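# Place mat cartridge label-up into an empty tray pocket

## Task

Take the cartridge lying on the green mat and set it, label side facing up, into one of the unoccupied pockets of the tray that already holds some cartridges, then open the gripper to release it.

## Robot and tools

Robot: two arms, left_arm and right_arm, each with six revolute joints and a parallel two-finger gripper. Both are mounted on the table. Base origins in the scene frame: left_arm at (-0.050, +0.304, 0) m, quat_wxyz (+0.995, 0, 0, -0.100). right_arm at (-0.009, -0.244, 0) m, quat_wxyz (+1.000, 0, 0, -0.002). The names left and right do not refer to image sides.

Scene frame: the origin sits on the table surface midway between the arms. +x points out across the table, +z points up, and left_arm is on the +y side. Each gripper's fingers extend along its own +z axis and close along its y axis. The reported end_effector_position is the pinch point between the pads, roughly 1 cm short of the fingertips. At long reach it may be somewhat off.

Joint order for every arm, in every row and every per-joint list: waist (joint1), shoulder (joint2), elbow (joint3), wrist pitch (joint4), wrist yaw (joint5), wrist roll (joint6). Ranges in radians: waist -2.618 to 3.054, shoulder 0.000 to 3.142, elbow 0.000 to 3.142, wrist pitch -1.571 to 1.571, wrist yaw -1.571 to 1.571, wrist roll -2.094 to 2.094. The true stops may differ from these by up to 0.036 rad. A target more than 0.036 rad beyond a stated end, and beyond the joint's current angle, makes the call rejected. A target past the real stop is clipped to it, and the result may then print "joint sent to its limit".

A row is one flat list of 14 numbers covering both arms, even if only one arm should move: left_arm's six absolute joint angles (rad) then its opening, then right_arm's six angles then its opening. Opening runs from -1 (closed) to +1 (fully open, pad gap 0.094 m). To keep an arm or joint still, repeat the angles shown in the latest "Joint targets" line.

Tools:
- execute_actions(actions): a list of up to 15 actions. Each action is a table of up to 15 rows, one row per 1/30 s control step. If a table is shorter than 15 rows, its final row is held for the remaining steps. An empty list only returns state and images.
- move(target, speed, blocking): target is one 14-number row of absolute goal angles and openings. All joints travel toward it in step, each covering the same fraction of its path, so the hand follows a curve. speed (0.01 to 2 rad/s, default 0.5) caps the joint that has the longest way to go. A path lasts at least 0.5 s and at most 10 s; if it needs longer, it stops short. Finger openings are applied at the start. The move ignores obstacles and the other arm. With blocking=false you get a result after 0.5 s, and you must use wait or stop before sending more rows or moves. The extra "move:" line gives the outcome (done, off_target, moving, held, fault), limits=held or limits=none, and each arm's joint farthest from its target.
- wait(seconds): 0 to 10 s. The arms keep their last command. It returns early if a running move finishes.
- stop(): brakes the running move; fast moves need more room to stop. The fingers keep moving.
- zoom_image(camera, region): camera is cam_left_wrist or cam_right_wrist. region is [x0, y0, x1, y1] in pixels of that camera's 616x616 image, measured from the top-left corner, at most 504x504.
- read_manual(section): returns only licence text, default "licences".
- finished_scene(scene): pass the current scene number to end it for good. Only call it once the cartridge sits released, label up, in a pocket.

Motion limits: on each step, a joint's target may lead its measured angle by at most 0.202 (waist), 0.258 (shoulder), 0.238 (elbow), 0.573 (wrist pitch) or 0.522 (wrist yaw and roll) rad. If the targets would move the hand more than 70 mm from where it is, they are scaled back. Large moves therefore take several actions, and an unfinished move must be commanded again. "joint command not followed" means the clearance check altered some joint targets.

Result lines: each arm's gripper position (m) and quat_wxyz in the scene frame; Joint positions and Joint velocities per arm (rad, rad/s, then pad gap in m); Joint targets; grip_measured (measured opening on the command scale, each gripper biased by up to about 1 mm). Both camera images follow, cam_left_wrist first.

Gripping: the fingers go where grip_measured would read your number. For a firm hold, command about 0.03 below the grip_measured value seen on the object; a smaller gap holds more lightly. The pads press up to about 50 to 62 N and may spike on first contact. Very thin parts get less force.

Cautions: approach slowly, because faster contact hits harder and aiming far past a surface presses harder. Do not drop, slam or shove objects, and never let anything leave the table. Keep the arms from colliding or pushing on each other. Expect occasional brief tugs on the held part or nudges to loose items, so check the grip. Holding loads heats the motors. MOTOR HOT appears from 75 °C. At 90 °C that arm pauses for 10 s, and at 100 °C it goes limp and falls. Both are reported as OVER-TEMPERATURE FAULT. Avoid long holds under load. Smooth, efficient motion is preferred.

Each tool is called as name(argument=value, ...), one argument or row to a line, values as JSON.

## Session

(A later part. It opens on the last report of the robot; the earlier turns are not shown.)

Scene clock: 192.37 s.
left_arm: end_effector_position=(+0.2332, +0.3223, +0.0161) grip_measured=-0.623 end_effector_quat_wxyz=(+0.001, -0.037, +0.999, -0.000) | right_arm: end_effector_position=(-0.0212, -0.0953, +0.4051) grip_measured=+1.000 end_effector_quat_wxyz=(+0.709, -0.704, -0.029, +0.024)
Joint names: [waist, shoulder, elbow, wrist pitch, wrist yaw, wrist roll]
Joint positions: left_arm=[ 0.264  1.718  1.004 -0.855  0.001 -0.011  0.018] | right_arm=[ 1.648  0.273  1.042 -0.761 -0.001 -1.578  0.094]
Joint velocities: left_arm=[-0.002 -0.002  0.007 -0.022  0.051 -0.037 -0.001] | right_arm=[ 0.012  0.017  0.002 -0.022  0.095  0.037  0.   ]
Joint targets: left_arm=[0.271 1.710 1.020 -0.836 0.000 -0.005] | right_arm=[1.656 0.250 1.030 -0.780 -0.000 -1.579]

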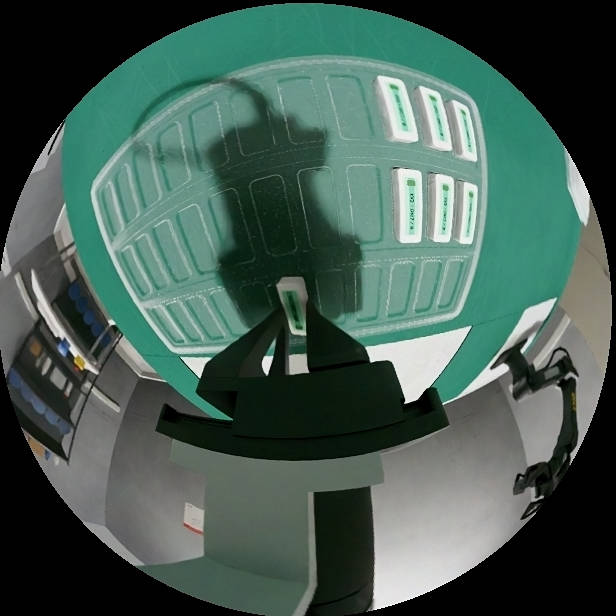

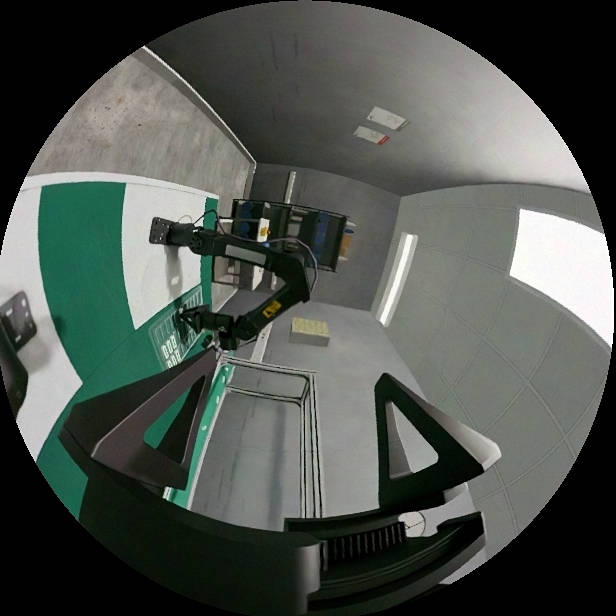

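Close fully to square it up, then open.

execute_actions(
  actions=[
    [[0.271,1.71,1.02,-0.836,0,-0.005,-0.64,1.656,0.25,1.03,-0.78,0,-1.579,1],[0.271,1.71,1.02,-0.836,0,-0.005,-0.65,1.656,0.25,1.03,-0.78,0,-1.579,1],[0.271,1.71,1.02,-0.836,0,-0.005,-0.66,1.656,0.25,1.03,-0.78,0,-1.579,1],[0.271,1.71,1.02,-0.836,0,-0.005,-0.67,1.656,0.25,1.03,-0.78,0,-1.579,1],[0.271,1.71,1.02,-0.836,0,-0.005,-0.68,1.656,0.25,1.03,-0.78,0,-1.579,1]],
    [[0.271,1.71,1.02,-0.836,0,-0.005,-0.65,1.656,0.25,1.03,-0.78,0,-1.579,1],[0.271,1.71,1.02,-0.836,0,-0.005,-0.64,1.656,0.25,1.03,-0.78,0,-1.579,1],[0.271,1.71,1.02,-0.836,0,-0.005,-0.63,1.656,0.25,1.03,-0.78,0,-1.579,1],[0.271,1.71,1.02,-0.836,0,-0.005,-0.62,1.656,0.25,1.03,-0.78,0,-1.579,1],[0.271,1.71,1.02,-0.836,0,-0.005,-0.6,1.656,0.25,1.03,-0.78,0,-1.579,1],[0.271,1.71,1.02,-0.836,0,-0.005,-0.5,1.656,0.25,1.03,-0.78,0,-1.579,1]],
  ],
)

zoom_image(
  camera="cam_left_wrist",
  region=[230,230,370,370],
)

Scene clock: 197.67 s.
left_arm: end_effector_position=(+0.2332, +0.3223, +0.0161) grip_measured=-0.503 end_effector_quat_wxyz=(+0.001, -0.037, +0.999, -0.000) | right_arm: end_effector_position=(-0.0212, -0.0953, +0.4051) grip_measured=+1.000 end_effector_quat_wxyz=(+0.709, -0.704, -0.029, +0.024)
Joint names: [waist, shoulder, elbow, wrist pitch, wrist yaw, wrist roll]
Joint positions: left_arm=[ 0.264  1.718  1.004 -0.855  0.001 -0.011  0.023] | right_arm=[ 1.648  0.273  1.042 -0.761 -0.001 -1.578  0.094]
Joint velocities: left_arm=[ 0.007 -0.002 -0.012  0.037  0.022  0.037 -0.   ] | right_arm=[-0.012  0.002 -0.002  0.037 -0.022  0.022  0.   ]
Joint targets: left_arm=[0.271 1.710 1.020 -0.836 -0.000 -0.005] | right_arm=[1.656 0.250 1.030 -0.780 -0.000 -1.579]

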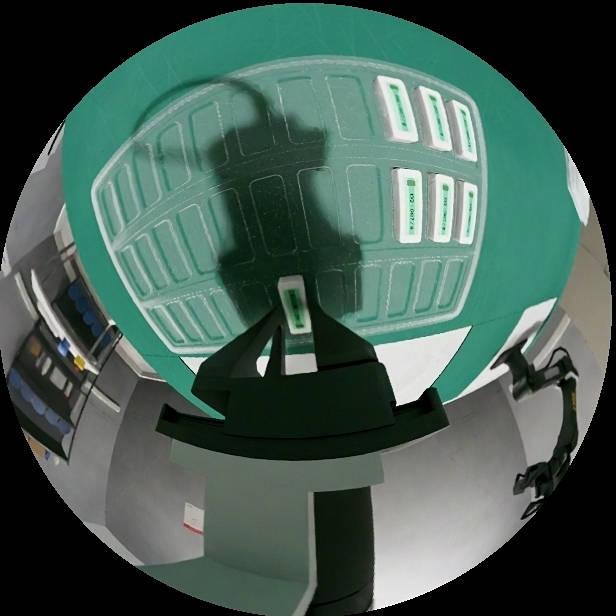

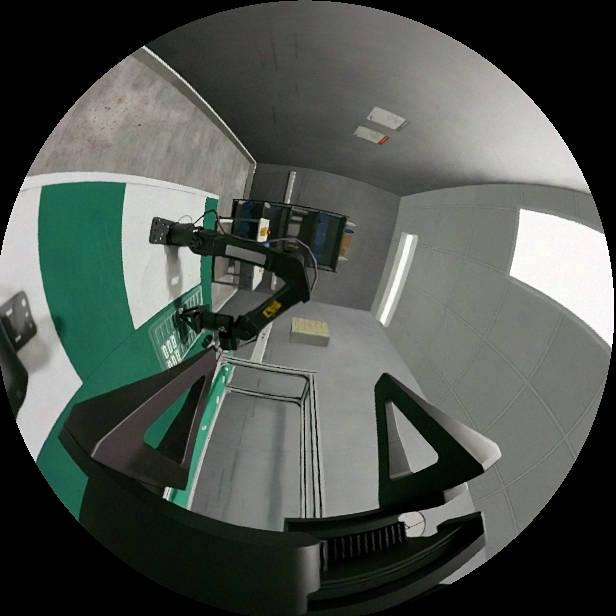

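Region (230, 230, 370, 370) of cam_left_wrist's 616x616 image, scaled by 3.600, with more detail than that image has.

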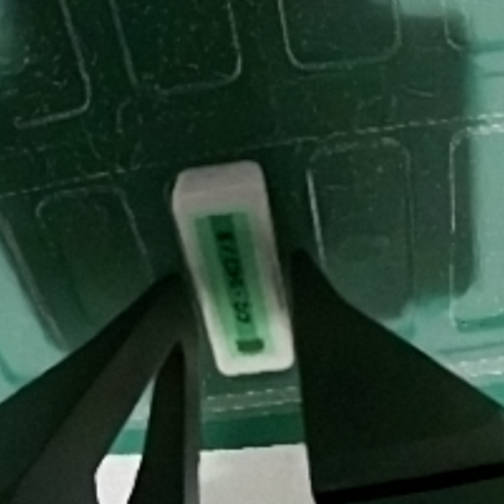

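Looks seated. Lift away.

move(
  target=[0.271,1.5,1.02,-1.05,0,-0.005,-0.4,1.656,0.25,1.03,-0.78,0,-1.579,1],
  speed=0.5,
)

zoom_image(
  camera="cam_left_wrist",
  region=[230,130,410,310],
)

Scene clock: 200.60 s.
left_arm: end_effector_position=(+0.2005, +0.3202, +0.0642) grip_measured=-0.403 end_effector_quat_wxyz=(+0.002, -0.037, +0.999, -0.000) | right_arm: end_effector_position=(-0.0212, -0.0953, +0.4051) grip_measured=+1.000 end_effector_quat_wxyz=(+0.709, -0.704, -0.029, +0.024)
Joint names: [waist, shoulder, elbow, wrist pitch, wrist yaw, wrist roll]
Joint positions: left_arm=[ 0.264  1.524  1.004 -1.047  0.001 -0.011  0.028] | right_arm=[ 1.648  0.273  1.042 -0.761 -0.001 -1.578  0.094]
Joint velocities: left_arm=[-0.007 -0.007  0.002 -0.066  0.022 -0.007 -0.   ] | right_arm=[0.002 0.002 0.017 0.007 0.051 0.007 0.   ]
Joint targets: left_arm=[0.271 1.500 1.020 -1.050 -0.000 -0.005] | right_arm=[1.656 0.250 1.030 -0.780 0.000 -1.579]
move: off_target (left_arm, right_arm); limits=none; left_arm: farthest joint: the shoulder, 0.024 radians from its target (0.218 radians at the start); right_arm: farthest joint: the shoulder, 0.023 radians from its target (0.023 radians at the start)

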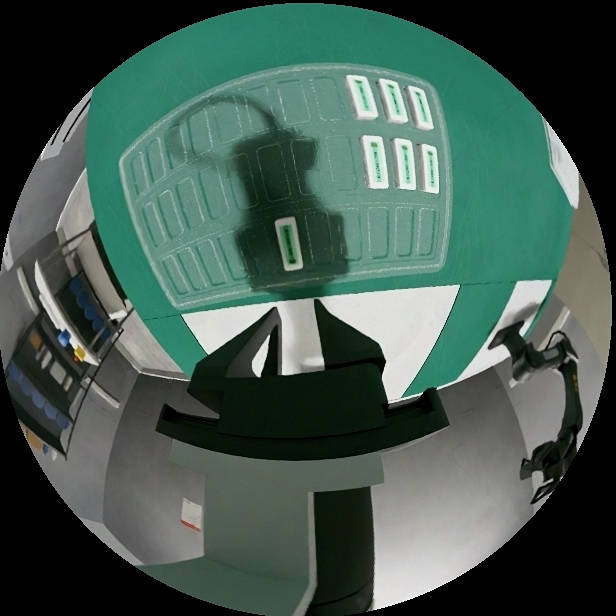

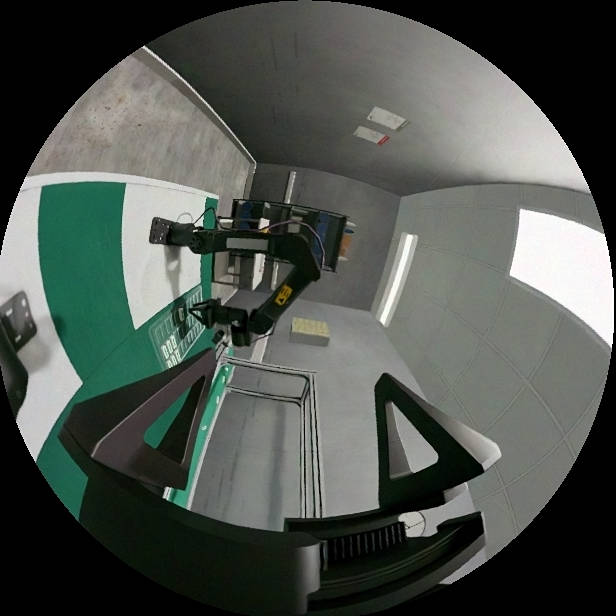

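Region (230, 130, 410, 310) of cam_left_wrist's 616x616 image, scaled by 2.800, with more detail than that image has.

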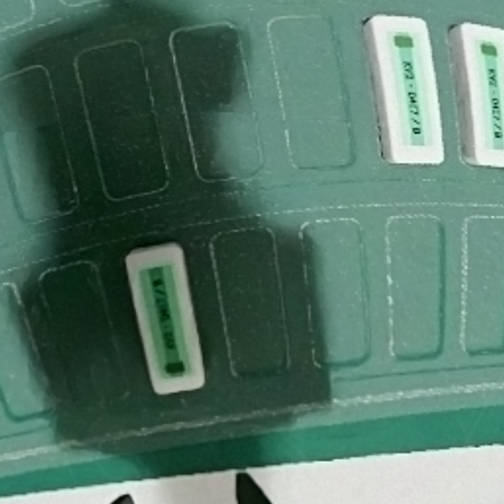

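finished_scene(
  scene=1,
)

The scene is finished: the task was done.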